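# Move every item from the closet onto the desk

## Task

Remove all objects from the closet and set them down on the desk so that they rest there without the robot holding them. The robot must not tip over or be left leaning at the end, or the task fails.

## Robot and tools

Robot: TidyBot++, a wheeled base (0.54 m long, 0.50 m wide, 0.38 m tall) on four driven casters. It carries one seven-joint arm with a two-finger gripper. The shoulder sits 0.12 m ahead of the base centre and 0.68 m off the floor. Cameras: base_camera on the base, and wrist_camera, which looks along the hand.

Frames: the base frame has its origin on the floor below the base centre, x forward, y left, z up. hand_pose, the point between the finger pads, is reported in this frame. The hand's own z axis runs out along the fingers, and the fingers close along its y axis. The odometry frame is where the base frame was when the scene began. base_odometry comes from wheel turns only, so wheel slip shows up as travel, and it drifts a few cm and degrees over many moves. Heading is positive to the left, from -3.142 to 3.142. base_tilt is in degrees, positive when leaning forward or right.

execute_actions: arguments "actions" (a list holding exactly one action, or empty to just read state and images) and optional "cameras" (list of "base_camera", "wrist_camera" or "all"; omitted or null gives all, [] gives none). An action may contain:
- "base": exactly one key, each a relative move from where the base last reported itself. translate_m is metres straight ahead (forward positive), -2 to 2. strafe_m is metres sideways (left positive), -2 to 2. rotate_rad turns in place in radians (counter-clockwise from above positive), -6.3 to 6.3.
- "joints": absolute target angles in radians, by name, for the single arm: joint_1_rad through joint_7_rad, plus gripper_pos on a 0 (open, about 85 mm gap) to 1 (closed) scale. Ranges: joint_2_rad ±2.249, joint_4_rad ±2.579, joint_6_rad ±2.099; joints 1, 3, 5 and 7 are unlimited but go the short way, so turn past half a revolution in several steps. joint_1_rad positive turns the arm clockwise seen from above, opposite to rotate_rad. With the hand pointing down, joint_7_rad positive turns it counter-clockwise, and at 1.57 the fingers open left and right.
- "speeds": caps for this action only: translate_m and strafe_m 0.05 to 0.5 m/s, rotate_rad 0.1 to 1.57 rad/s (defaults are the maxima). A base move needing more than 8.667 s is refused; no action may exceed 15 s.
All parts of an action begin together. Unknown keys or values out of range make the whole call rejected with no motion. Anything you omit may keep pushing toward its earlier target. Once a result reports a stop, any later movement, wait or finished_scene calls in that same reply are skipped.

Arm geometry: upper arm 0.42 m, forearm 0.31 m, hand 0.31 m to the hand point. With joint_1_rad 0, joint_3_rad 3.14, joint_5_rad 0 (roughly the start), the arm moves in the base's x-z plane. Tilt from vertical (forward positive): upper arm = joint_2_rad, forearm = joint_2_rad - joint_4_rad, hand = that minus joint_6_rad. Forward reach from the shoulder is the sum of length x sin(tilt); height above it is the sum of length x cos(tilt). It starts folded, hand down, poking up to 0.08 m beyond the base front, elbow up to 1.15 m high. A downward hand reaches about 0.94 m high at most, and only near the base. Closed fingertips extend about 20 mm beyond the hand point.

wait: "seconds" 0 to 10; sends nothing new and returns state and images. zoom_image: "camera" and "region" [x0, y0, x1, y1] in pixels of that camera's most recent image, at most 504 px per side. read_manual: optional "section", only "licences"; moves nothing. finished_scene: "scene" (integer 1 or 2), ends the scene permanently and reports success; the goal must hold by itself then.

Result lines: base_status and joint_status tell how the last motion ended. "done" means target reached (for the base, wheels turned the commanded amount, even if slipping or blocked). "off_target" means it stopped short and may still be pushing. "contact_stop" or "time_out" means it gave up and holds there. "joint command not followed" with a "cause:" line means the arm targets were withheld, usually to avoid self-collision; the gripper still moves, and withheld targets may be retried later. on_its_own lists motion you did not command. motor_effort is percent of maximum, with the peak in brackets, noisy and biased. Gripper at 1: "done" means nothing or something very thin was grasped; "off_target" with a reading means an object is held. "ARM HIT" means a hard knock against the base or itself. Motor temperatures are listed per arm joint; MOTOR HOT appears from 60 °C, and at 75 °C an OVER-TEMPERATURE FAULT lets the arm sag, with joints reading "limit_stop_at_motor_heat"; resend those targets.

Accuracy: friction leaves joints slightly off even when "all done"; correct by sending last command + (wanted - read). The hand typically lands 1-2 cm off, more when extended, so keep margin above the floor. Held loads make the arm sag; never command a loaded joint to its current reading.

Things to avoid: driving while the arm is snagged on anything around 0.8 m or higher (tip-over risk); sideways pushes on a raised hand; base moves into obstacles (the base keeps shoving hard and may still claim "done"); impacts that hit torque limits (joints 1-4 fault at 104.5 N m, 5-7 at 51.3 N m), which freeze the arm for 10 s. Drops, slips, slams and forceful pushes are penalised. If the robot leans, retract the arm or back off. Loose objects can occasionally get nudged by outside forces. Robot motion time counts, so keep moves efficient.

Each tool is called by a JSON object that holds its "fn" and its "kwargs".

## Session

{"fn": "execute_actions", "kwargs": {"actions": [{"joints":{"joint_6_rad":0.55}}]}}

{"fn": "execute_actions", "kwargs": {"actions": [{"base":{"rotate_rad":-2.09}}], "cameras": ["wrist_camera"]}}

{"fn": "execute_actions", "kwargs": {"actions": [{"base":{"rotate_rad":-2.09}}], "cameras": ["wrist_camera"]}}

Scene clock: 1.67 s.
Motor temperatures (°C, as the motors report them): [34 31 26 32 35 38 45]
base_odometry: x=+0.000 y=+0.000 heading=+0.000 (m, m, rad; odometry frame)
base_tilt: forward=-0.1 right=+0.7 (deg)
base_status: not commanded
joint_positions: joint_1_rad=-0.042 joint_2_rad=-0.364 joint_3_rad=+3.149 joint_4_rad=-2.504 joint_5_rad=+0.006 joint_6_rad=+0.528 joint_7_rad=+1.590 gripper_pos=+0.000
joint_status: all done
motor_effort: joint_1_rad=+0(0) joint_2_rad=-7(6) joint_3_rad=+0(1) joint_4_rad=+17(17) joint_5_rad=-1(1) joint_6_rad=+9(9) joint_7_rad=+1(0) (%)
hand_pose: x=+0.5448 y=+0.0163 z=+0.8929 quat_wxyz=(-0.006, +0.721, +0.021, +0.693) (m; base frame)
pictures: base_camera, wrist_camera
Images, in order (width x height): base_camera 644x364, wrist_camera 644x476.

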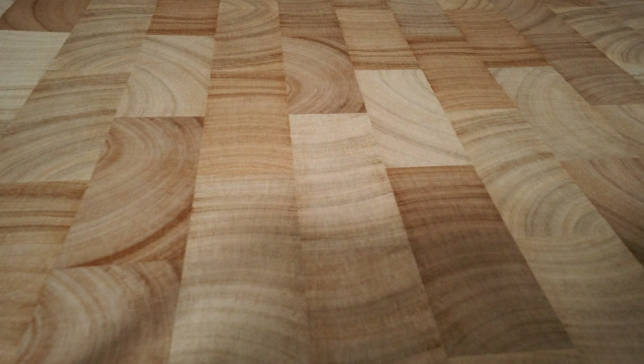

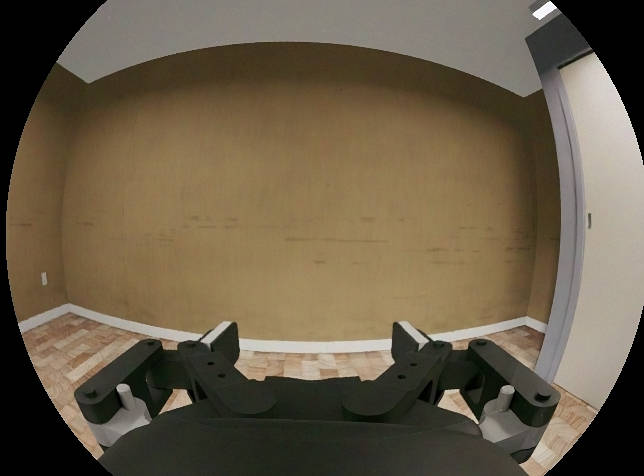

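Scene clock: 4.27 s.
Motor temperatures (°C, as the motors report them): [34 31 26 32 35 38 45]
base_odometry: x=+0.000 y=+0.000 heading=-2.089 (m, m, rad; odometry frame)
base_tilt: forward=-0.1 right=+0.7 (deg)
base_status: done
joint_positions: joint_1_rad=-0.042 joint_2_rad=-0.364 joint_3_rad=+3.149 joint_4_rad=-2.504 joint_5_rad=+0.006 joint_6_rad=+0.528 joint_7_rad=+1.590 gripper_pos=+0.000
joint_status: not commanded
motor_effort: joint_1_rad=+1(1) joint_2_rad=-7(7) joint_3_rad=+1(2) joint_4_rad=+17(17) joint_5_rad=-1(2) joint_6_rad=+9(9) joint_7_rad=+0(1) (%)
hand_pose: x=+0.5448 y=+0.0163 z=+0.8929 quat_wxyz=(-0.006, +0.721, +0.021, +0.693) (m; base frame)
pictures: wrist_camera
Images, in order (width x height): wrist_camera 644x476.

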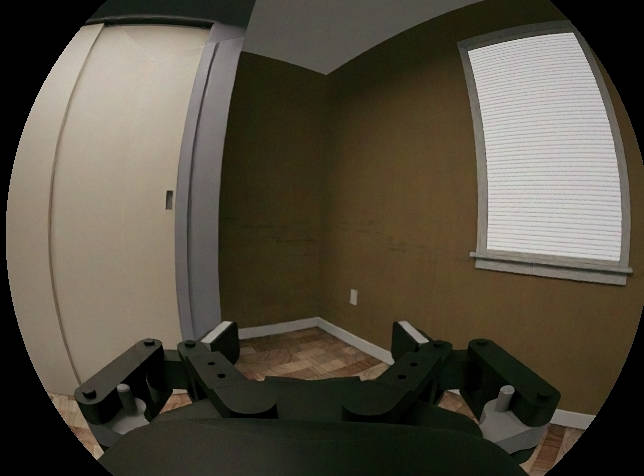

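Scene clock: 6.87 s.
Motor temperatures (°C, as the motors report them): [34 31 26 32 35 38 45]
base_odometry: x=+0.000 y=+0.000 heading=+2.104 (m, m, rad; odometry frame)
base_tilt: forward=-0.1 right=+0.7 (deg)
base_status: done
joint_positions: joint_1_rad=-0.042 joint_2_rad=-0.364 joint_3_rad=+3.149 joint_4_rad=-2.504 joint_5_rad=+0.006 joint_6_rad=+0.528 joint_7_rad=+1.590 gripper_pos=+0.000
joint_status: not commanded
motor_effort: joint_1_rad=+0(1) joint_2_rad=-6(8) joint_3_rad=+1(2) joint_4_rad=+17(17) joint_5_rad=-1(2) joint_6_rad=+9(9) joint_7_rad=+1(0) (%)
hand_pose: x=+0.5448 y=+0.0163 z=+0.8929 quat_wxyz=(-0.006, +0.721, +0.021, +0.693) (m; base frame)
pictures: wrist_camera
Images, in order (width x height): wrist_camera 644x476.

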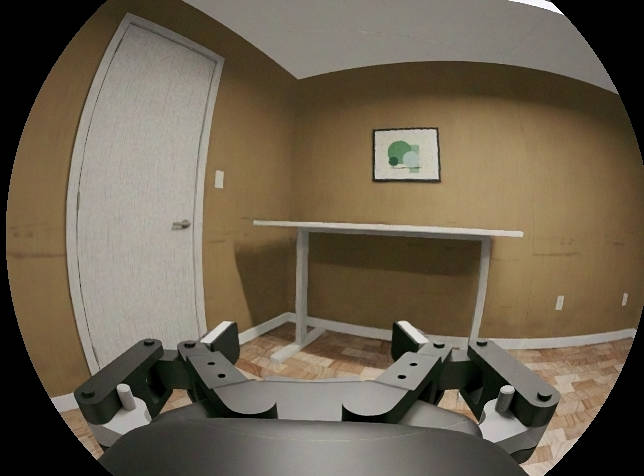

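{"fn": "execute_actions", "kwargs": {"actions": [{"base":{"rotate_rad":2.69},"joints":{"joint_1_rad":0,"joint_2_rad":-0.2,"joint_4_rad":-1.88,"joint_6_rad":0.12,"gripper_pos":1}}]}}

Scene clock: 13.90 s.
Motor temperatures (°C, as the motors report them): [34 31 26 32 35 38 45]
base_odometry: x=+0.000 y=+0.000 heading=-1.489 (m, m, rad; odometry frame)
base_tilt: forward=-0.1 right=+0.7 (deg)
base_status: done
joint_positions: joint_1_rad=-0.012 joint_2_rad=-0.211 joint_3_rad=+3.151 joint_4_rad=-1.898 joint_5_rad=+0.006 joint_6_rad=+0.162 joint_7_rad=+1.590 gripper_pos=+0.999
joint_status: all done
motor_effort: joint_1_rad=+0(2) joint_2_rad=-15(18) joint_3_rad=+0(2) joint_4_rad=+19(19) joint_5_rad=-1(1) joint_6_rad=+9(8) joint_7_rad=+0(0) (%)
hand_pose: x=+0.6541 y=+0.0022 z=+1.0715 quat_wxyz=(+0.007, +0.690, +0.009, +0.723) (m; base frame)
pictures: base_camera, wrist_camera
Images, in order (width x height): base_camera 644x364, wrist_camera 644x476.

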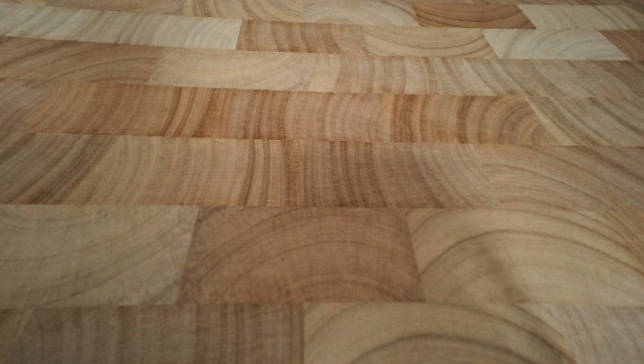

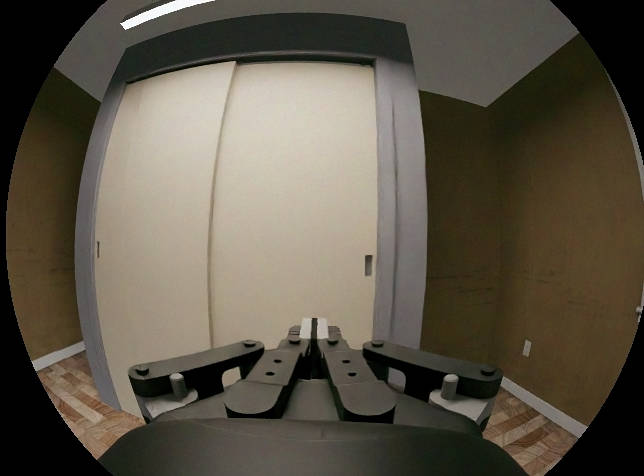

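{"fn": "execute_actions", "kwargs": {"actions": [{"base":{"rotate_rad":-0.05},"joints":{"joint_7_rad":3.12}}], "cameras": []}}

{"fn": "execute_actions", "kwargs": {"actions": [{"base":{"strafe_m":-0.19}}], "cameras": []}}

{"fn": "execute_actions", "kwargs": {"actions": [{"base":{"translate_m":0.65}}]}}

Scene clock: 21.30 s.
Motor temperatures (°C, as the motors report them): [34 31 26 32 35 38 45]
base_odometry: x=+0.000 y=+0.000 heading=-1.538 (m, m, rad; odometry frame)
base_tilt: forward=-0.1 right=+0.7 (deg)
base_status: done
joint_positions: joint_1_rad=-0.006 joint_2_rad=-0.211 joint_3_rad=+3.153 joint_4_rad=-1.898 joint_5_rad=+0.006 joint_6_rad=+0.162 joint_7_rad=+3.106 gripper_pos=+0.999
joint_status: all done
motor_effort: joint_1_rad=+0(2) joint_2_rad=-15(15) joint_3_rad=+1(3) joint_4_rad=+19(19) joint_5_rad=-1(1) joint_6_rad=+9(9) joint_7_rad=+0(0) (%)
hand_pose: x=+0.6541 y=-0.0022 z=+1.0715 quat_wxyz=(+0.504, +0.497, +0.479, +0.519) (m; base frame)
pictures: none
No camera images: the call's "cameras" was empty. Leave "cameras" out to get every camera's image.

Scene clock: 22.90 s.
Motor temperatures (°C, as the motors report them): [34 31 26 32 35 38 45]
base_odometry: x=-0.190 y=-0.007 heading=-1.537 (m, m, rad; odometry frame)
base_tilt: forward=-0.1 right=+0.7 (deg)
base_status: done
joint_positions: joint_1_rad=-0.005 joint_2_rad=-0.211 joint_3_rad=+3.153 joint_4_rad=-1.898 joint_5_rad=+0.006 joint_6_rad=+0.162 joint_7_rad=+3.106 gripper_pos=+0.999
joint_status: not commanded
motor_effort: joint_1_rad=+0(2) joint_2_rad=-15(16) joint_3_rad=+1(3) joint_4_rad=+19(20) joint_5_rad=-1(1) joint_6_rad=+9(9) joint_7_rad=+0(1) (%)
hand_pose: x=+0.6541 y=-0.0025 z=+1.0714 quat_wxyz=(+0.505, +0.497, +0.479, +0.518) (m; base frame)
pictures: none
No camera images: the call's "cameras" was empty. Leave "cameras" out to get every camera's image.

Scene clock: 25.57 s.
Motor temperatures (°C, as the motors report them): [34 31 26 32 35 38 45]
base_odometry: x=-0.169 y=-0.656 heading=-1.538 (m, m, rad; odometry frame)
base_tilt: forward=-0.1 right=+0.7 (deg)
base_status: done
joint_positions: joint_1_rad=-0.005 joint_2_rad=-0.209 joint_3_rad=+3.153 joint_4_rad=-1.897 joint_5_rad=+0.006 joint_6_rad=+0.159 joint_7_rad=+3.106 gripper_pos=+0.999
joint_status: not commanded
motor_effort: joint_1_rad=+0(2) joint_2_rad=-15(19) joint_3_rad=+1(1) joint_4_rad=+19(21) joint_5_rad=-1(1) joint_6_rad=+9(9) joint_7_rad=+0(0) (%)
hand_pose: x=+0.6551 y=-0.0025 z=+1.0700 quat_wxyz=(+0.504, +0.498, +0.480, +0.517) (m; base frame)
pictures: base_camera, wrist_camera
Images, in order (width x height): base_camera 644x364, wrist_camera 644x476.

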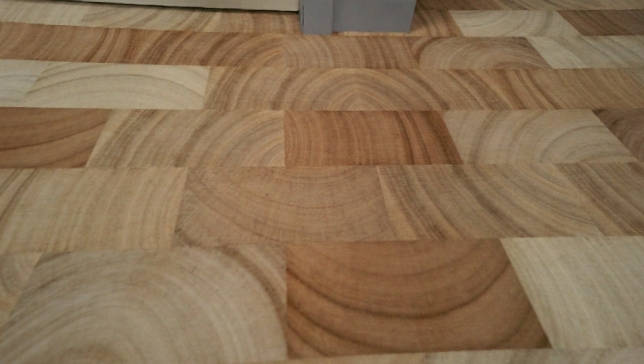

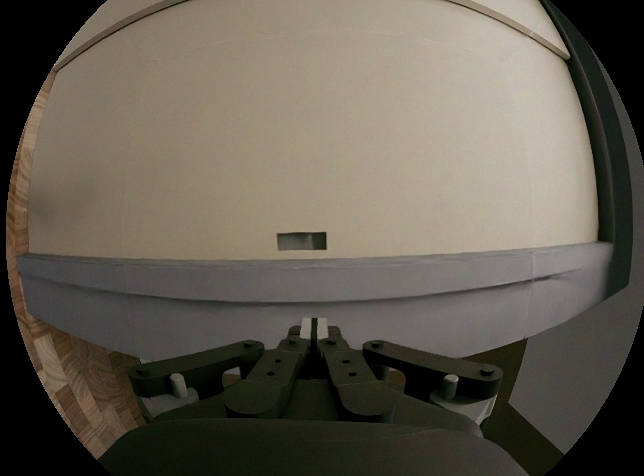

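{"fn": "execute_actions", "kwargs": {"actions": [{"base":{"strafe_m":0.06}}], "cameras": []}}

{"fn": "execute_actions", "kwargs": {"actions": [{"base":{"translate_m":0.23},"speeds":{"translate_m":0.2}}], "cameras": ["wrist_camera"]}}

Scene clock: 31.73 s.
Motor temperatures (°C, as the motors report them): [34 30 26 32 35 38 45]
base_odometry: x=-0.109 y=-0.655 heading=-1.538 (m, m, rad; odometry frame)
base_tilt: forward=-0.1 right=+0.6 (deg)
base_status: done
joint_positions: joint_1_rad=-0.005 joint_2_rad=-0.209 joint_3_rad=+3.151 joint_4_rad=-1.897 joint_5_rad=+0.006 joint_6_rad=+0.159 joint_7_rad=+3.106 gripper_pos=+0.999
joint_status: not commanded
motor_effort: joint_1_rad=+0(2) joint_2_rad=-15(15) joint_3_rad=+0(3) joint_4_rad=+20(20) joint_5_rad=-1(1) joint_6_rad=+9(9) joint_7_rad=-1(0) (%)
hand_pose: x=+0.6551 y=-0.0012 z=+1.0700 quat_wxyz=(+0.503, +0.498, +0.481, +0.518) (m; base frame)
pictures: none
No camera images: the call's "cameras" was empty. Leave "cameras" out to get every camera's image.

Scene clock: 33.63 s.
Motor temperatures (°C, as the motors report them): [34 30 26 32 35 38 45]
base_odometry: x=-0.101 y=-0.885 heading=-1.538 (m, m, rad; odometry frame)
base_tilt: forward=+0.0 right=+0.6 (deg)
base_status: done
joint_positions: joint_1_rad=-0.005 joint_2_rad=-0.208 joint_3_rad=+3.151 joint_4_rad=-1.896 joint_5_rad=+0.006 joint_6_rad=+0.158 joint_7_rad=+3.106 gripper_pos=+0.999
joint_status: not commanded
motor_effort: joint_1_rad=+0(0) joint_2_rad=-15(19) joint_3_rad=+1(1) joint_4_rad=+19(21) joint_5_rad=-1(1) joint_6_rad=+9(10) joint_7_rad=+0(1) (%)
hand_pose: x=+0.6555 y=-0.0012 z=+1.0695 quat_wxyz=(+0.503, +0.498, +0.481, +0.517) (m; base frame)
pictures: wrist_camera
Images, in order (width x height): wrist_camera 644x476.

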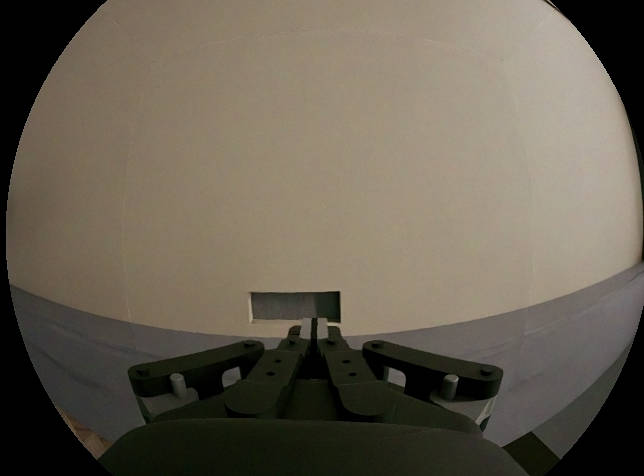

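{"fn": "execute_actions", "kwargs": {"actions": [{"base":{"strafe_m":-0.008},"speeds":{"strafe_m":0.05},"joints":{"joint_6_rad":0.05}}], "cameras": []}}

{"fn": "execute_actions", "kwargs": {"actions": [{"base":{"translate_m":0.075},"speeds":{"translate_m":0.08}}], "cameras": ["wrist_camera"]}}

Scene clock: 38.23 s.
Motor temperatures (°C, as the motors report them): [34 30 26 32 35 38 45]
base_odometry: x=-0.109 y=-0.885 heading=-1.538 (m, m, rad; odometry frame)
base_tilt: forward=+0.0 right=+0.6 (deg)
base_status: done
joint_positions: joint_1_rad=-0.005 joint_2_rad=-0.208 joint_3_rad=+3.151 joint_4_rad=-1.895 joint_5_rad=+0.006 joint_6_rad=+0.085 joint_7_rad=+3.106 gripper_pos=+0.999
joint_status: all done
motor_effort: joint_1_rad=+1(2) joint_2_rad=-14(17) joint_3_rad=+1(3) joint_4_rad=+19(21) joint_5_rad=-1(1) joint_6_rad=+9(9) joint_7_rad=+0(0) (%)
hand_pose: x=+0.6557 y=-0.0014 z=+1.0476 quat_wxyz=(+0.485, +0.517, +0.499, +0.499) (m; base frame)
pictures: none
No camera images: the call's "cameras" was empty. Leave "cameras" out to get every camera's image.

Scene clock: 39.70 s.
Motor temperatures (°C, as the motors report them): [34 30 26 32 35 38 45]
base_odometry: x=-0.107 y=-0.960 heading=-1.538 (m, m, rad; odometry frame)
base_tilt: forward=-0.1 right=+0.7 (deg)
base_status: done
joint_positions: joint_1_rad=-0.005 joint_2_rad=-0.207 joint_3_rad=+3.151 joint_4_rad=-1.894 joint_5_rad=+0.006 joint_6_rad=+0.085 joint_7_rad=+3.106 gripper_pos=+0.999
joint_status: not commanded
motor_effort: joint_1_rad=+0(2) joint_2_rad=-15(19) joint_3_rad=+1(3) joint_4_rad=+19(20) joint_5_rad=-1(1) joint_6_rad=+9(9) joint_7_rad=+0(0) (%)
hand_pose: x=+0.6560 y=-0.0014 z=+1.0471 quat_wxyz=(+0.485, +0.517, +0.499, +0.499) (m; base frame)
pictures: wrist_camera
Images, in order (width x height): wrist_camera 644x476.

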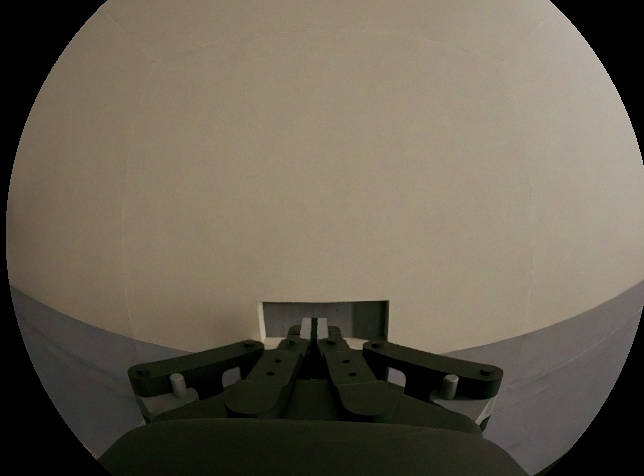

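{"fn": "execute_actions", "kwargs": {"actions": [{"base":{"translate_m":0.055},"speeds":{"translate_m":0.05}}], "cameras": ["wrist_camera"]}}

{"fn": "execute_actions", "kwargs": {"actions": [{"base":{"strafe_m":0.45},"speeds":{"strafe_m":0.12}}]}}

Scene clock: 44.53 s.
Motor temperatures (°C, as the motors report them): [34 30 26 32 35 38 45]
base_odometry: x=-0.105 y=-1.015 heading=-1.538 (m, m, rad; odometry frame)
base_tilt: forward=+0.0 right=+0.6 (deg)
base_status: done
joint_positions: joint_1_rad=-0.005 joint_2_rad=-0.247 joint_3_rad=+3.151 joint_4_rad=-1.909 joint_5_rad=+0.006 joint_6_rad=+0.051 joint_7_rad=+3.106 gripper_pos=+0.999
joint_status: not commanded
motor_effort: joint_1_rad=-1(1) joint_2_rad=-4(16) joint_3_rad=+0(0) joint_4_rad=+26(28) joint_5_rad=-1(2) joint_6_rad=+14(16) joint_7_rad=-1(0) (%)
hand_pose: x=+0.6405 y=-0.0015 z=+1.0483 quat_wxyz=(+0.483, +0.519, +0.501, +0.497) (m; base frame)
pictures: wrist_camera
Images, in order (width x height): wrist_camera 644x476.

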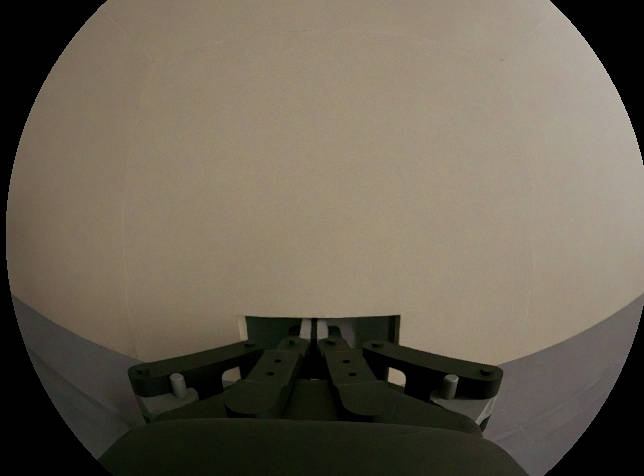

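Scene clock: 48.87 s.
Motor temperatures (°C, as the motors report them): [34 30 26 32 35 38 45]
base_odometry: x=+0.345 y=-1.001 heading=-1.538 (m, m, rad; odometry frame)
base_tilt: forward=-0.1 right=+0.7 (deg)
base_status: done
joint_positions: joint_1_rad=+0.054 joint_2_rad=-0.305 joint_3_rad=+3.198 joint_4_rad=-1.935 joint_5_rad=+0.006 joint_6_rad=+0.008 joint_7_rad=+3.106 gripper_pos=+0.999
joint_status: not commanded
motor_effort: joint_1_rad=-8(15) joint_2_rad=+12(12) joint_3_rad=-7(13) joint_4_rad=+33(34) joint_5_rad=-1(2) joint_6_rad=+21(22) joint_7_rad=+0(1) (%)
hand_pose: x=+0.6146 y=-0.0583 z=+1.0487 quat_wxyz=(+0.501, +0.550, +0.472, +0.472) (m; base frame)
pictures: base_camera, wrist_camera
Images, in order (width x height): base_camera 644x364, wrist_camera 644x476.

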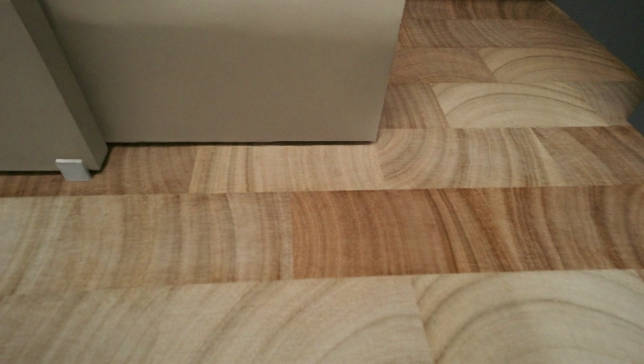

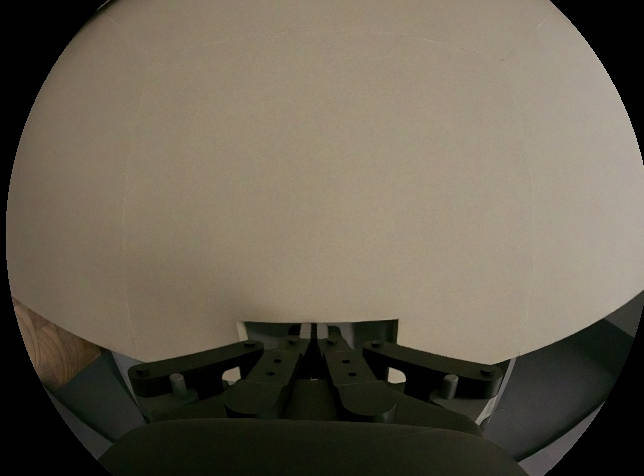

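Pressure rising; ease back a little and continue.

{"fn": "execute_actions", "kwargs": {"actions": [{"base":{"translate_m":-0.035},"speeds":{"translate_m":0.05}}], "cameras": []}}

{"fn": "execute_actions", "kwargs": {"actions": [{"base":{"strafe_m":0.22},"speeds":{"strafe_m":0.12}}], "cameras": ["base_camera"]}}

{"fn": "execute_actions", "kwargs": {"actions": [{"base":{"translate_m":-0.1}}], "cameras": []}}

{"fn": "execute_actions", "kwargs": {"actions": [{"base":{"strafe_m":-0.38},"joints":{"joint_7_rad":1.57,"joint_6_rad":-0.35,"gripper_pos":0}}]}}

Scene clock: 58.90 s.
Motor temperatures (°C, as the motors report them): [34 30 26 32 35 38 45]
base_odometry: x=+0.344 y=-0.965 heading=-1.538 (m, m, rad; odometry frame)
base_tilt: forward=-0.1 right=+0.7 (deg)
base_status: done
joint_positions: joint_1_rad=+0.031 joint_2_rad=-0.226 joint_3_rad=+3.180 joint_4_rad=-1.882 joint_5_rad=+0.006 joint_6_rad=+0.019 joint_7_rad=+3.106 gripper_pos=+0.999
joint_status: not commanded
motor_effort: joint_1_rad=-1(8) joint_2_rad=-14(16) joint_3_rad=-2(7) joint_4_rad=+19(32) joint_5_rad=-1(1) joint_6_rad=+9(21) joint_7_rad=+0(1) (%)
hand_pose: x=+0.6476 y=-0.0376 z=+1.0447 quat_wxyz=(+0.490, +0.543, +0.488, +0.476) (m; base frame)
pictures: none
No camera images: the call's "cameras" was empty. Leave "cameras" out to get every camera's image.

Scene clock: 61.33 s.
Motor temperatures (°C, as the motors report them): [34 30 26 32 35 38 45]
base_odometry: x=+0.564 y=-0.958 heading=-1.538 (m, m, rad; odometry frame)
base_tilt: forward=-0.1 right=+0.7 (deg)
base_status: done
joint_positions: joint_1_rad=+0.032 joint_2_rad=-0.264 joint_3_rad=+3.177 joint_4_rad=-1.914 joint_5_rad=+0.006 joint_6_rad=+0.019 joint_7_rad=+3.106 gripper_pos=+0.999
joint_status: not commanded
motor_effort: joint_1_rad=-4(11) joint_2_rad=+4(15) joint_3_rad=-3(10) joint_4_rad=+30(30) joint_5_rad=-1(1) joint_6_rad=+18(18) joint_7_rad=-1(0) (%)
hand_pose: x=+0.6326 y=-0.0361 z=+1.0443 quat_wxyz=(+0.491, +0.541, +0.487, +0.478) (m; base frame)
pictures: base_camera
Images, in order (width x height): base_camera 644x364.

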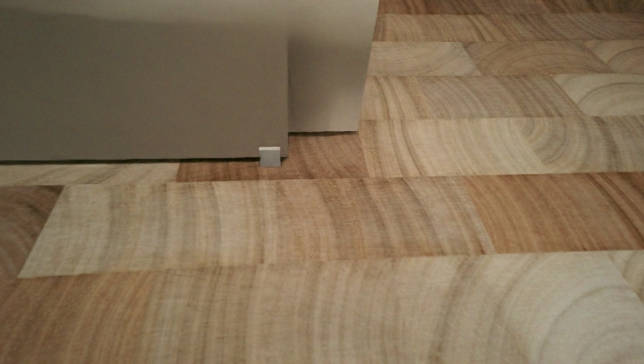

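Scene clock: 62.60 s.
Motor temperatures (°C, as the motors report them): [34 30 26 32 35 38 45]
base_odometry: x=+0.561 y=-0.858 heading=-1.538 (m, m, rad; odometry frame)
base_tilt: forward=-0.1 right=+0.7 (deg)
base_status: done
joint_positions: joint_1_rad=+0.017 joint_2_rad=-0.202 joint_3_rad=+3.165 joint_4_rad=-1.882 joint_5_rad=+0.006 joint_6_rad=+0.019 joint_7_rad=+3.106 gripper_pos=+0.999
joint_status: not commanded
motor_effort: joint_1_rad=+0(3) joint_2_rad=-16(20) joint_3_rad=+1(3) joint_4_rad=+20(28) joint_5_rad=-1(1) joint_6_rad=+9(17) joint_7_rad=+0(0) (%)
hand_pose: x=+0.6570 y=-0.0218 z=+1.0318 quat_wxyz=(+0.478, +0.541, +0.502, +0.476) (m; base frame)
pictures: none
No camera images: the call's "cameras" was empty. Leave "cameras" out to get every camera's image.

Scene clock: 64.70 s.
Motor temperatures (°C, as the motors report them): [34 30 26 32 35 38 45]
base_odometry: x=+0.181 y=-0.870 heading=-1.539 (m, m, rad; odometry frame)
base_tilt: forward=-0.1 right=+0.7 (deg)
base_status: done
joint_positions: joint_1_rad=+0.014 joint_2_rad=-0.202 joint_3_rad=+3.161 joint_4_rad=-1.882 joint_5_rad=+0.006 joint_6_rad=-0.312 joint_7_rad=+1.584 gripper_pos=+0.000
joint_status: all done
motor_effort: joint_1_rad=+0(2) joint_2_rad=-15(16) joint_3_rad=+1(1) joint_4_rad=+19(20) joint_5_rad=-1(1) joint_6_rad=+8(9) joint_7_rad=+0(1) (%)
hand_pose: x=+0.6312 y=-0.0169 z=+0.9326 quat_wxyz=(+0.013, +0.839, -0.007, +0.544) (m; base frame)
pictures: base_camera, wrist_camera
Images, in order (width x height): base_camera 644x364, wrist_camera 644x476.

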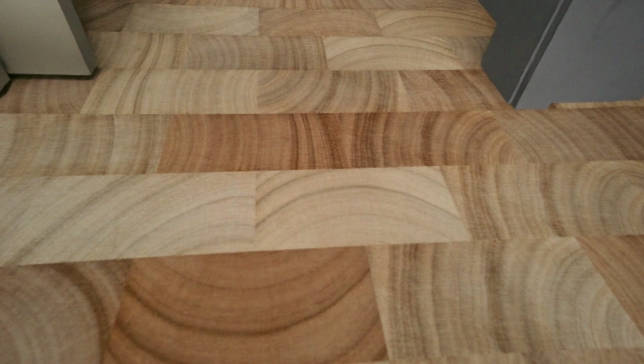

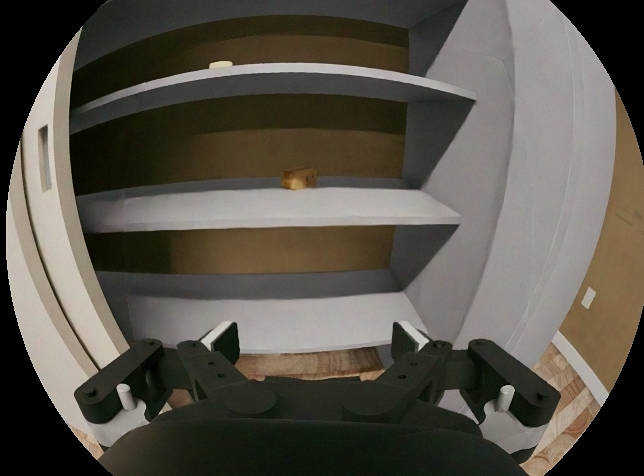

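{"fn": "execute_actions", "kwargs": {"actions": [{"base":{"rotate_rad":0.06},"joints":{"joint_1_rad":0,"joint_2_rad":0.25,"joint_3_rad":3.13,"joint_4_rad":-1.58,"joint_6_rad":0.02}}], "cameras": []}}

{"fn": "execute_actions", "kwargs": {"actions": [{"base":{"translate_m":0.2}}]}}

Scene clock: 73.37 s.
Motor temperatures (°C, as the motors report them): [34 30 26 32 35 38 45]
base_odometry: x=+0.181 y=-0.870 heading=-1.479 (m, m, rad; odometry frame)
base_tilt: forward=-0.1 right=+0.7 (deg)
base_status: done
joint_positions: joint_1_rad=+0.008 joint_2_rad=+0.238 joint_3_rad=+3.150 joint_4_rad=-1.603 joint_5_rad=+0.006 joint_6_rad=-0.023 joint_7_rad=+1.584 gripper_pos=+0.000
joint_status: all done
motor_effort: joint_1_rad=+0(2) joint_2_rad=-31(35) joint_3_rad=+0(2) joint_4_rad=+18(20) joint_5_rad=-1(2) joint_6_rad=+8(8) joint_7_rad=+0(1) (%)
hand_pose: x=+0.8194 y=-0.0092 z=+0.9166 quat_wxyz=(+0.011, +0.803, +0.002, +0.596) (m; base frame)
pictures: none
No camera images: the call's "cameras" was empty. Leave "cameras" out to get every camera's image.

Scene clock: 75.00 s.
Motor temperatures (°C, as the motors report them): [34 30 26 32 35 38 45]
base_odometry: x=+0.199 y=-1.069 heading=-1.479 (m, m, rad; odometry frame)
base_tilt: forward=+0.0 right=+0.7 (deg)
base_status: done
joint_positions: joint_1_rad=+0.008 joint_2_rad=+0.244 joint_3_rad=+3.148 joint_4_rad=-1.598 joint_5_rad=+0.006 joint_6_rad=-0.020 joint_7_rad=+1.584 gripper_pos=+0.000
joint_status: not commanded
motor_effort: joint_1_rad=-1(1) joint_2_rad=-32(36) joint_3_rad=+0(1) joint_4_rad=+19(20) joint_5_rad=-1(1) joint_6_rad=+8(9) joint_7_rad=+1(1) (%)
hand_pose: x=+0.8218 y=-0.0085 z=+0.9165 quat_wxyz=(+0.011, +0.802, +0.002, +0.597) (m; base frame)
pictures: base_camera, wrist_camera
Images, in order (width x height): base_camera 644x364, wrist_camera 644x476.

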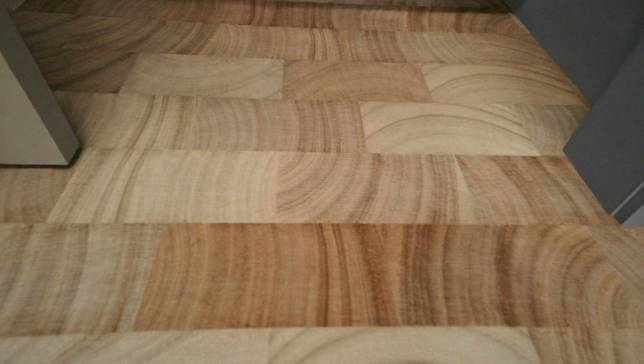

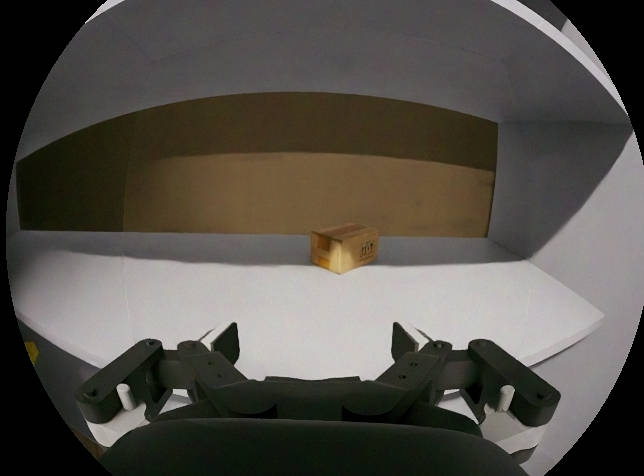

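{"fn": "execute_actions", "kwargs": {"actions": [{"base":{"strafe_m":0.22},"joints":{"joint_1_rad":0.36,"joint_2_rad":0.54,"joint_4_rad":-1.19,"joint_6_rad":-0.13}}], "cameras": []}}

{"fn": "execute_actions", "kwargs": {"actions": [{"base":{"translate_m":0.13},"speeds":{"translate_m":0.1}}], "cameras": ["wrist_camera"]}}

Scene clock: 92.13 s.
Motor temperatures (°C, as the motors report them): [34 30 26 32 35 38 45]
base_odometry: x=+0.418 y=-1.049 heading=-1.479 (m, m, rad; odometry frame)
base_tilt: forward=-0.1 right=+0.7 (deg)
base_status: done
joint_positions: joint_1_rad=+0.343 joint_2_rad=+0.523 joint_3_rad=+3.145 joint_4_rad=-1.212 joint_5_rad=+0.006 joint_6_rad=-0.089 joint_7_rad=+1.584 gripper_pos=+0.000
joint_status: all done
motor_effort: joint_1_rad=-1(2) joint_2_rad=-42(45) joint_3_rad=+0(2) joint_4_rad=+19(21) joint_5_rad=-1(1) joint_6_rad=+8(9) joint_7_rad=+0(1) (%)
hand_pose: x=+0.8925 y=-0.2775 z=+0.9169 quat_wxyz=(+0.112, +0.780, -0.128, +0.602) (m; base frame)
pictures: none
No camera images: the call's "cameras" was empty. Leave "cameras" out to get every camera's image.

Scene clock: 94.00 s.
Motor temperatures (°C, as the motors report them): [34 30 26 32 35 38 45]
base_odometry: x=+0.430 y=-1.179 heading=-1.479 (m, m, rad; odometry frame)
base_tilt: forward=-0.1 right=+0.7 (deg)
base_status: done
joint_positions: joint_1_rad=+0.345 joint_2_rad=+0.525 joint_3_rad=+3.145 joint_4_rad=-1.210 joint_5_rad=+0.006 joint_6_rad=-0.090 joint_7_rad=+1.584 gripper_pos=+0.000
joint_status: not commanded
motor_effort: joint_1_rad=+0(2) joint_2_rad=-43(45) joint_3_rad=+0(1) joint_4_rad=+19(21) joint_5_rad=-1(1) joint_6_rad=+8(9) joint_7_rad=+0(0) (%)
hand_pose: x=+0.8926 y=-0.2792 z=+0.9159 quat_wxyz=(+0.113, +0.781, -0.129, +0.601) (m; base frame)
pictures: wrist_camera
Images, in order (width x height): wrist_camera 644x476.

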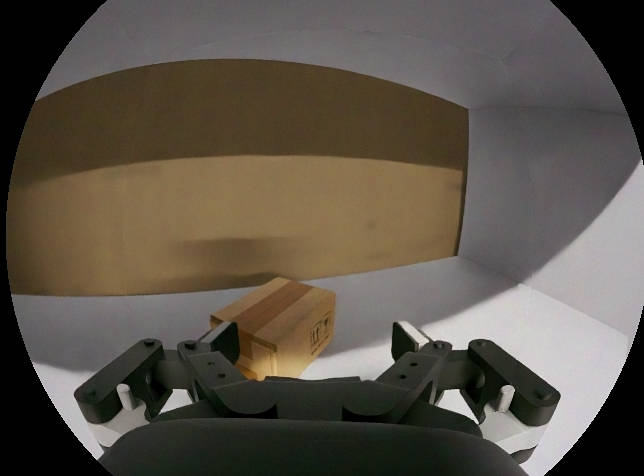

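{"fn": "execute_actions", "kwargs": {"actions": [{"base":{"strafe_m":0.035},"speeds":{"strafe_m":0.08}}], "cameras": ["wrist_camera"]}}

{"fn": "execute_actions", "kwargs": {"actions": [{"joints":{"joint_2_rad":0.59}}], "cameras": ["wrist_camera"]}}

Scene clock: 99.77 s.
Motor temperatures (°C, as the motors report them): [34 30 26 32 35 38 45]
base_odometry: x=+0.465 y=-1.176 heading=-1.479 (m, m, rad; odometry frame)
base_tilt: forward=-0.1 right=+0.6 (deg)
base_status: done
joint_positions: joint_1_rad=+0.351 joint_2_rad=+0.526 joint_3_rad=+3.142 joint_4_rad=-1.210 joint_5_rad=+0.006 joint_6_rad=-0.090 joint_7_rad=+1.584 gripper_pos=+0.000
joint_status: not commanded
motor_effort: joint_1_rad=-1(4) joint_2_rad=-43(46) joint_3_rad=+0(1) joint_4_rad=+19(20) joint_5_rad=-1(1) joint_6_rad=+9(9) joint_7_rad=+0(0) (%)
hand_pose: x=+0.8917 y=-0.2820 z=+0.9159 quat_wxyz=(+0.113, +0.780, -0.131, +0.601) (m; base frame)
pictures: wrist_camera
Images, in order (width x height): wrist_camera 644x476.

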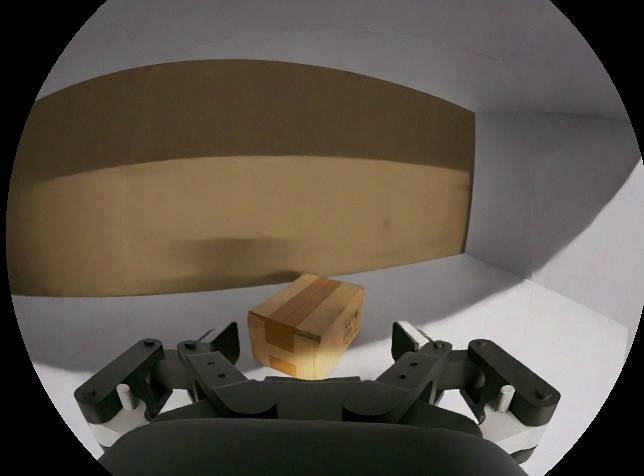

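Scene clock: 100.67 s.
Motor temperatures (°C, as the motors report them): [34 30 26 32 35 38 45]
base_odometry: x=+0.465 y=-1.176 heading=-1.479 (m, m, rad; odometry frame)
base_tilt: forward=+0.0 right=+0.7 (deg)
base_status: not commanded
joint_positions: joint_1_rad=+0.351 joint_2_rad=+0.574 joint_3_rad=+3.142 joint_4_rad=-1.207 joint_5_rad=+0.006 joint_6_rad=-0.090 joint_7_rad=+1.584 gripper_pos=+0.000
joint_status: all done
motor_effort: joint_1_rad=-1(0) joint_2_rad=-44(45) joint_3_rad=+0(0) joint_4_rad=+19(20) joint_5_rad=-1(1) joint_6_rad=+8(9) joint_7_rad=+1(0) (%)
hand_pose: x=+0.9017 y=-0.2856 z=+0.8780 quat_wxyz=(+0.110, +0.794, -0.133, +0.583) (m; base frame)
pictures: wrist_camera
Images, in order (width x height): wrist_camera 644x476.

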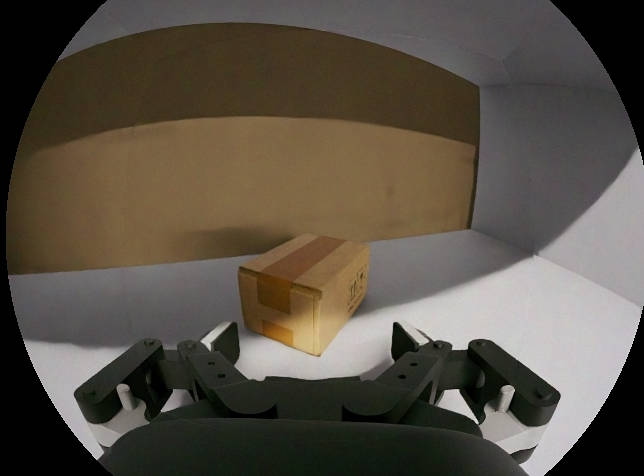

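{"fn": "execute_actions", "kwargs": {"actions": [{"base":{"translate_m":0.07},"speeds":{"translate_m":0.06}}], "cameras": ["wrist_camera"]}}

{"fn": "execute_actions", "kwargs": {"actions": [{"joints":{"gripper_pos":1}}], "cameras": ["wrist_camera"]}}

Scene clock: 106.60 s.
Motor temperatures (°C, as the motors report them): [34 31 26 32 35 38 45]
base_odometry: x=+0.472 y=-1.246 heading=-1.479 (m, m, rad; odometry frame)
base_tilt: forward=+0.0 right=+0.7 (deg)
base_status: done
joint_positions: joint_1_rad=+0.351 joint_2_rad=+0.574 joint_3_rad=+3.142 joint_4_rad=-1.206 joint_5_rad=+0.006 joint_6_rad=-0.091 joint_7_rad=+1.584 gripper_pos=+0.000
joint_status: not commanded
motor_effort: joint_1_rad=-1(3) joint_2_rad=-44(48) joint_3_rad=+0(1) joint_4_rad=+19(21) joint_5_rad=-1(1) joint_6_rad=+8(9) joint_7_rad=+0(0) (%)
hand_pose: x=+0.9018 y=-0.2858 z=+0.8773 quat_wxyz=(+0.110, +0.794, -0.133, +0.583) (m; base frame)
pictures: wrist_camera
Images, in order (width x height): wrist_camera 644x476.

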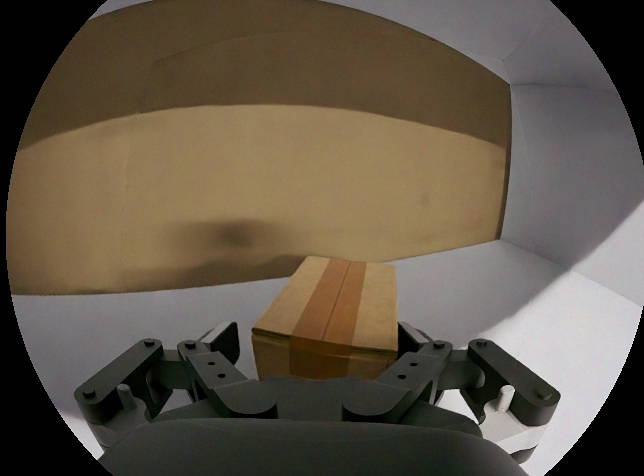

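Scene clock: 107.70 s.
Motor temperatures (°C, as the motors report them): [34 31 26 32 35 38 45]
base_odometry: x=+0.472 y=-1.246 heading=-1.479 (m, m, rad; odometry frame)
base_tilt: forward=+0.0 right=+0.6 (deg)
base_status: not commanded
joint_positions: joint_1_rad=+0.351 joint_2_rad=+0.575 joint_3_rad=+3.142 joint_4_rad=-1.205 joint_5_rad=+0.006 joint_6_rad=-0.091 joint_7_rad=+1.584 gripper_pos=+0.313
joint_status: gripper_pos off_target (ended at +0.313, target +1.000)
motor_effort: joint_1_rad=+1(1) joint_2_rad=-43(45) joint_3_rad=+0(1) joint_4_rad=+19(19) joint_5_rad=-1(1) joint_6_rad=+8(9) joint_7_rad=+1(0) (%)
hand_pose: x=+0.9021 y=-0.2859 z=+0.8781 quat_wxyz=(+0.110, +0.794, -0.133, +0.583) (m; base frame)
pictures: wrist_camera
Images, in order (width x height): wrist_camera 644x476.

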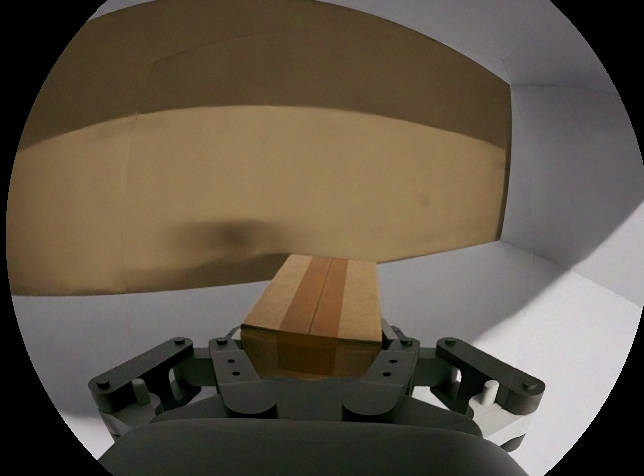

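{"fn": "execute_actions", "kwargs": {"actions": [{"joints":{"joint_2_rad":0.53}}], "cameras": []}}

{"fn": "execute_actions", "kwargs": {"actions": [{"base":{"translate_m":-0.7}}], "cameras": []}}

{"fn": "execute_actions", "kwargs": {"actions": [{"base":{"rotate_rad":3.14},"joints":{"joint_1_rad":0,"joint_2_rad":0.0,"joint_4_rad":-1.2,"joint_6_rad":-0.68}}], "cameras": []}}

{"fn": "execute_actions", "kwargs": {"actions": [{"base":{"strafe_m":0.6}}], "cameras": []}}

{"fn": "execute_actions", "kwargs": {"actions": [{"base":{"translate_m":1.0}}], "cameras": ["wrist_camera"]}}

Scene clock: 117.87 s.
Motor temperatures (°C, as the motors report them): [34 31 26 32 35 38 45]
base_odometry: x=+0.472 y=-1.246 heading=-1.479 (m, m, rad; odometry frame)
base_tilt: forward=+0.0 right=+0.7 (deg)
base_status: not commanded
joint_positions: joint_1_rad=+0.351 joint_2_rad=+0.560 joint_3_rad=+3.142 joint_4_rad=-1.205 joint_5_rad=+0.006 joint_6_rad=-0.094 joint_7_rad=+1.584 gripper_pos=+0.313
joint_status: all done
motor_effort: joint_1_rad=+0(0) joint_2_rad=-46(47) joint_3_rad=+0(0) joint_4_rad=+20(20) joint_5_rad=-1(1) joint_6_rad=+9(10) joint_7_rad=+0(0) (%)
hand_pose: x=+0.8991 y=-0.2848 z=+0.8892 quat_wxyz=(+0.111, +0.790, -0.133, +0.588) (m; base frame)
pictures: none
No camera images: the call's "cameras" was empty. Leave "cameras" out to get every camera's image.

Scene clock: 120.80 s.
Motor temperatures (°C, as the motors report them): [34 31 26 32 35 38 45]
base_odometry: x=+0.408 y=-0.548 heading=-1.479 (m, m, rad; odometry frame)
base_tilt: forward=+0.0 right=+0.7 (deg)
base_status: done
joint_positions: joint_1_rad=+0.354 joint_2_rad=+0.555 joint_3_rad=+3.141 joint_4_rad=-1.205 joint_5_rad=+0.006 joint_6_rad=-0.098 joint_7_rad=+1.584 gripper_pos=+0.313
joint_status: not commanded
motor_effort: joint_1_rad=+1(4) joint_2_rad=-43(49) joint_3_rad=+0(2) joint_4_rad=+20(21) joint_5_rad=-1(1) joint_6_rad=+9(10) joint_7_rad=+0(1) (%)
hand_pose: x=+0.8971 y=-0.2861 z=+0.8926 quat_wxyz=(+0.111, +0.790, -0.134, +0.588) (m; base frame)
pictures: none
No camera images: the call's "cameras" was empty. Leave "cameras" out to get every camera's image.

Scene clock: 124.13 s.
Motor temperatures (°C, as the motors report them): [34 31 26 32 35 38 45]
base_odometry: x=+0.408 y=-0.549 heading=+1.660 (m, m, rad; odometry frame)
base_tilt: forward=-0.1 right=+0.6 (deg)
base_status: done
joint_positions: joint_1_rad=+0.001 joint_2_rad=+0.035 joint_3_rad=+3.126 joint_4_rad=-1.205 joint_5_rad=+0.006 joint_6_rad=-0.643 joint_7_rad=+1.584 gripper_pos=+0.313
joint_status: all done
motor_effort: joint_1_rad=+0(8) joint_2_rad=-25(48) joint_3_rad=+0(4) joint_4_rad=+20(21) joint_5_rad=-1(0) joint_6_rad=+9(10) joint_7_rad=+0(0) (%)
hand_pose: x=+0.7268 y=+0.0088 z=+1.1093 quat_wxyz=(+0.002, +0.808, +0.012, +0.589) (m; base frame)
pictures: none
No camera images: the call's "cameras" was empty. Leave "cameras" out to get every camera's image.

Scene clock: 126.70 s.
Motor temperatures (°C, as the motors report them): [34 31 26 32 35 38 45]
base_odometry: x=-0.190 y=-0.603 heading=+1.661 (m, m, rad; odometry frame)
base_tilt: forward=+0.0 right=+0.7 (deg)
base_status: done
joint_positions: joint_1_rad=+0.001 joint_2_rad=+0.034 joint_3_rad=+3.127 joint_4_rad=-1.205 joint_5_rad=+0.006 joint_6_rad=-0.644 joint_7_rad=+1.584 gripper_pos=+0.313
joint_status: not commanded
motor_effort: joint_1_rad=+1(3) joint_2_rad=-25(27) joint_3_rad=+1(2) joint_4_rad=+20(20) joint_5_rad=-1(1) joint_6_rad=+9(10) joint_7_rad=+0(0) (%)
hand_pose: x=+0.7266 y=+0.0085 z=+1.1094 quat_wxyz=(+0.002, +0.808, +0.012, +0.589) (m; base frame)
pictures: none
No camera images: the call's "cameras" was empty. Leave "cameras" out to get every camera's image.

Scene clock: 130.07 s.
Motor temperatures (°C, as the motors report them): [34 31 26 32 35 38 45]
base_odometry: x=-0.281 y=+0.392 heading=+1.662 (m, m, rad; odometry frame)
base_tilt: forward=-0.1 right=+0.7 (deg)
base_status: done
joint_positions: joint_1_rad=+0.001 joint_2_rad=+0.018 joint_3_rad=+3.127 joint_4_rad=-1.205 joint_5_rad=+0.006 joint_6_rad=-0.649 joint_7_rad=+1.584 gripper_pos=+0.313
joint_status: not commanded
motor_effort: joint_1_rad=+1(1) joint_2_rad=-26(30) joint_3_rad=+1(1) joint_4_rad=+20(21) joint_5_rad=-1(1) joint_6_rad=+9(10) joint_7_rad=+0(0) (%)
hand_pose: x=+0.7190 y=+0.0085 z=+1.1178 quat_wxyz=(+0.002, +0.805, +0.012, +0.593) (m; base frame)
pictures: wrist_camera
Images, in order (width x height): wrist_camera 644x476.

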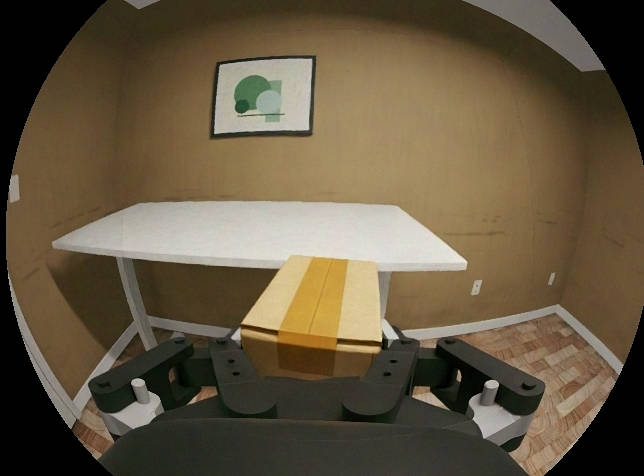

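{"fn": "execute_actions", "kwargs": {"actions": [{"base":{"translate_m":0.5}}], "cameras": ["wrist_camera"]}}

{"fn": "execute_actions", "kwargs": {"actions": [{"joints":{"joint_2_rad":0.15,"joint_6_rad":-0.52}}], "cameras": ["wrist_camera"]}}

Scene clock: 136.00 s.
Motor temperatures (°C, as the motors report them): [34 31 26 32 35 38 45]
base_odometry: x=-0.327 y=+0.891 heading=+1.662 (m, m, rad; odometry frame)
base_tilt: forward=-0.1 right=+0.7 (deg)
base_status: done
joint_positions: joint_1_rad=+0.001 joint_2_rad=+0.017 joint_3_rad=+3.127 joint_4_rad=-1.205 joint_5_rad=+0.006 joint_6_rad=-0.650 joint_7_rad=+1.584 gripper_pos=+0.313
joint_status: not commanded
motor_effort: joint_1_rad=+1(2) joint_2_rad=-25(30) joint_3_rad=+0(0) joint_4_rad=+20(21) joint_5_rad=-1(1) joint_6_rad=+9(10) joint_7_rad=+0(0) (%)
hand_pose: x=+0.7185 y=+0.0085 z=+1.1179 quat_wxyz=(+0.002, +0.805, +0.012, +0.593) (m; base frame)
pictures: wrist_camera
Images, in order (width x height): wrist_camera 644x476.

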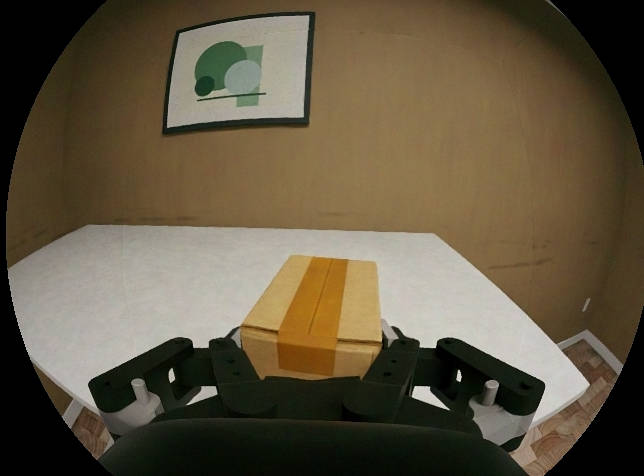

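Scene clock: 137.13 s.
Motor temperatures (°C, as the motors report them): [34 31 26 32 35 38 45]
base_odometry: x=-0.327 y=+0.891 heading=+1.662 (m, m, rad; odometry frame)
base_tilt: forward=+0.0 right=+0.6 (deg)
base_status: not commanded
joint_positions: joint_1_rad=+0.001 joint_2_rad=+0.153 joint_3_rad=+3.127 joint_4_rad=-1.205 joint_5_rad=+0.006 joint_6_rad=-0.569 joint_7_rad=+1.584 gripper_pos=+0.313
joint_status: all done
motor_effort: joint_1_rad=+0(1) joint_2_rad=-32(36) joint_3_rad=+0(0) joint_4_rad=+20(21) joint_5_rad=-1(1) joint_6_rad=+9(9) joint_7_rad=+0(0) (%)
hand_pose: x=+0.7822 y=+0.0086 z=+1.0555 quat_wxyz=(+0.002, +0.821, +0.012, +0.571) (m; base frame)
pictures: wrist_camera
Images, in order (width x height): wrist_camera 644x476.

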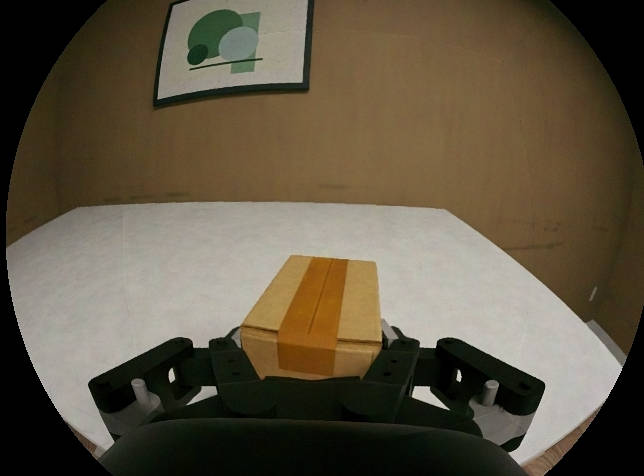

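{"fn": "execute_actions", "kwargs": {"actions": [{"joints":{"joint_2_rad":0.23,"joint_6_rad":-0.42}}], "cameras": []}}

{"fn": "execute_actions", "kwargs": {"actions": [{"joints":{"joint_2_rad":0.29,"joint_6_rad":-0.36}}], "cameras": []}}

Scene clock: 142.90 s.
Motor temperatures (°C, as the motors report them): [34 31 26 32 35 38 45]
base_odometry: x=-0.327 y=+0.890 heading=+1.662 (m, m, rad; odometry frame)
base_tilt: forward=+0.0 right=+0.6 (deg)
base_status: not commanded
joint_positions: joint_1_rad=+0.001 joint_2_rad=+0.224 joint_3_rad=+3.127 joint_4_rad=-1.205 joint_5_rad=+0.006 joint_6_rad=-0.466 joint_7_rad=+1.584 gripper_pos=+0.313
joint_status: all done
motor_effort: joint_1_rad=+0(0) joint_2_rad=-34(36) joint_3_rad=+0(0) joint_4_rad=+20(21) joint_5_rad=-1(1) joint_6_rad=+10(10) joint_7_rad=+0(0) (%)
hand_pose: x=+0.8185 y=+0.0088 z=+1.0376 quat_wxyz=(+0.001, +0.812, +0.011, +0.584) (m; base frame)
pictures: none
No camera images: the call's "cameras" was empty. Leave "cameras" out to get every camera's image.

Scene clock: 143.83 s.
Motor temperatures (°C, as the motors report them): [34 31 26 32 35 38 45]
base_odometry: x=-0.327 y=+0.890 heading=+1.662 (m, m, rad; odometry frame)
base_tilt: forward=-0.1 right=+0.7 (deg)
base_status: not commanded
joint_positions: joint_1_rad=+0.001 joint_2_rad=+0.282 joint_3_rad=+3.127 joint_4_rad=-1.205 joint_5_rad=+0.006 joint_6_rad=-0.407 joint_7_rad=+1.584 gripper_pos=+0.313
joint_status: all done
motor_effort: joint_1_rad=+0(1) joint_2_rad=-37(37) joint_3_rad=+0(0) joint_4_rad=+20(21) joint_5_rad=-1(1) joint_6_rad=+9(10) joint_7_rad=+1(0) (%)
hand_pose: x=+0.8444 y=+0.0089 z=+1.0135 quat_wxyz=(+0.001, +0.812, +0.011, +0.584) (m; base frame)
pictures: none
No camera images: the call's "cameras" was empty. Leave "cameras" out to get every camera's image.

{"fn": "execute_actions", "kwargs": {"actions": [{"joints":{"joint_2_rad":0.34,"joint_6_rad":-0.31}}], "cameras": ["wrist_camera"]}}

Scene clock: 146.97 s.
Motor temperatures (°C, as the motors report them): [34 31 26 32 35 38 45]
base_odometry: x=-0.327 y=+0.890 heading=+1.662 (m, m, rad; odometry frame)
base_tilt: forward=-0.1 right=+0.7 (deg)
base_status: not commanded
joint_positions: joint_1_rad=+0.001 joint_2_rad=+0.331 joint_3_rad=+3.127 joint_4_rad=-1.205 joint_5_rad=+0.006 joint_6_rad=-0.357 joint_7_rad=+1.584 gripper_pos=+0.313
joint_status: all done
motor_effort: joint_1_rad=+0(1) joint_2_rad=-38(39) joint_3_rad=+0(0) joint_4_rad=+20(21) joint_5_rad=-1(1) joint_6_rad=+9(10) joint_7_rad=+0(1) (%)
hand_pose: x=+0.8649 y=+0.0090 z=+0.9926 quat_wxyz=(+0.000, +0.811, +0.011, +0.585) (m; base frame)
pictures: wrist_camera
Images, in order (width x height): wrist_camera 644x476.

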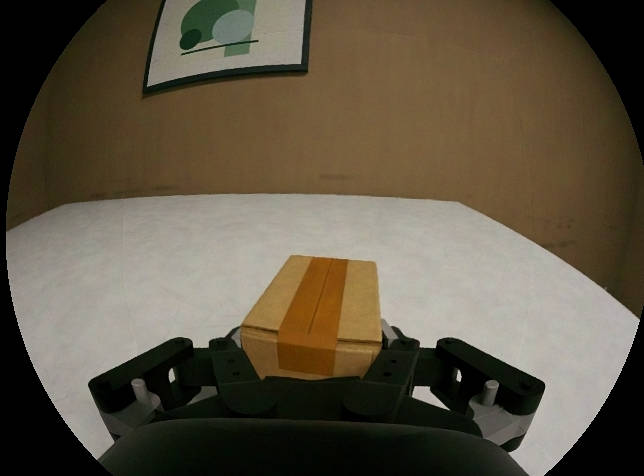

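{"fn": "execute_actions", "kwargs": {"actions": [{"joints":{"joint_2_rad":0.39,"joint_6_rad":-0.26}}], "cameras": []}}

Scene clock: 151.17 s.
Motor temperatures (°C, as the motors report them): [34 31 26 32 35 38 45]
base_odometry: x=-0.327 y=+0.890 heading=+1.662 (m, m, rad; odometry frame)
base_tilt: forward=+0.0 right=+0.7 (deg)
base_status: not commanded
joint_positions: joint_1_rad=+0.001 joint_2_rad=+0.360 joint_3_rad=+3.127 joint_4_rad=-1.204 joint_5_rad=+0.006 joint_6_rad=-0.295 joint_7_rad=+1.584 gripper_pos=+0.313
joint_status: all done
motor_effort: joint_1_rad=+0(0) joint_2_rad=-36(36) joint_3_rad=+1(0) joint_4_rad=+19(20) joint_5_rad=-1(1) joint_6_rad=+8(9) joint_7_rad=+0(0) (%)
hand_pose: x=+0.8797 y=+0.0091 z=+0.9893 quat_wxyz=(+0.000, +0.801, +0.011, +0.598) (m; base frame)
pictures: none
No camera images: the call's "cameras" was empty. Leave "cameras" out to get every camera's image.


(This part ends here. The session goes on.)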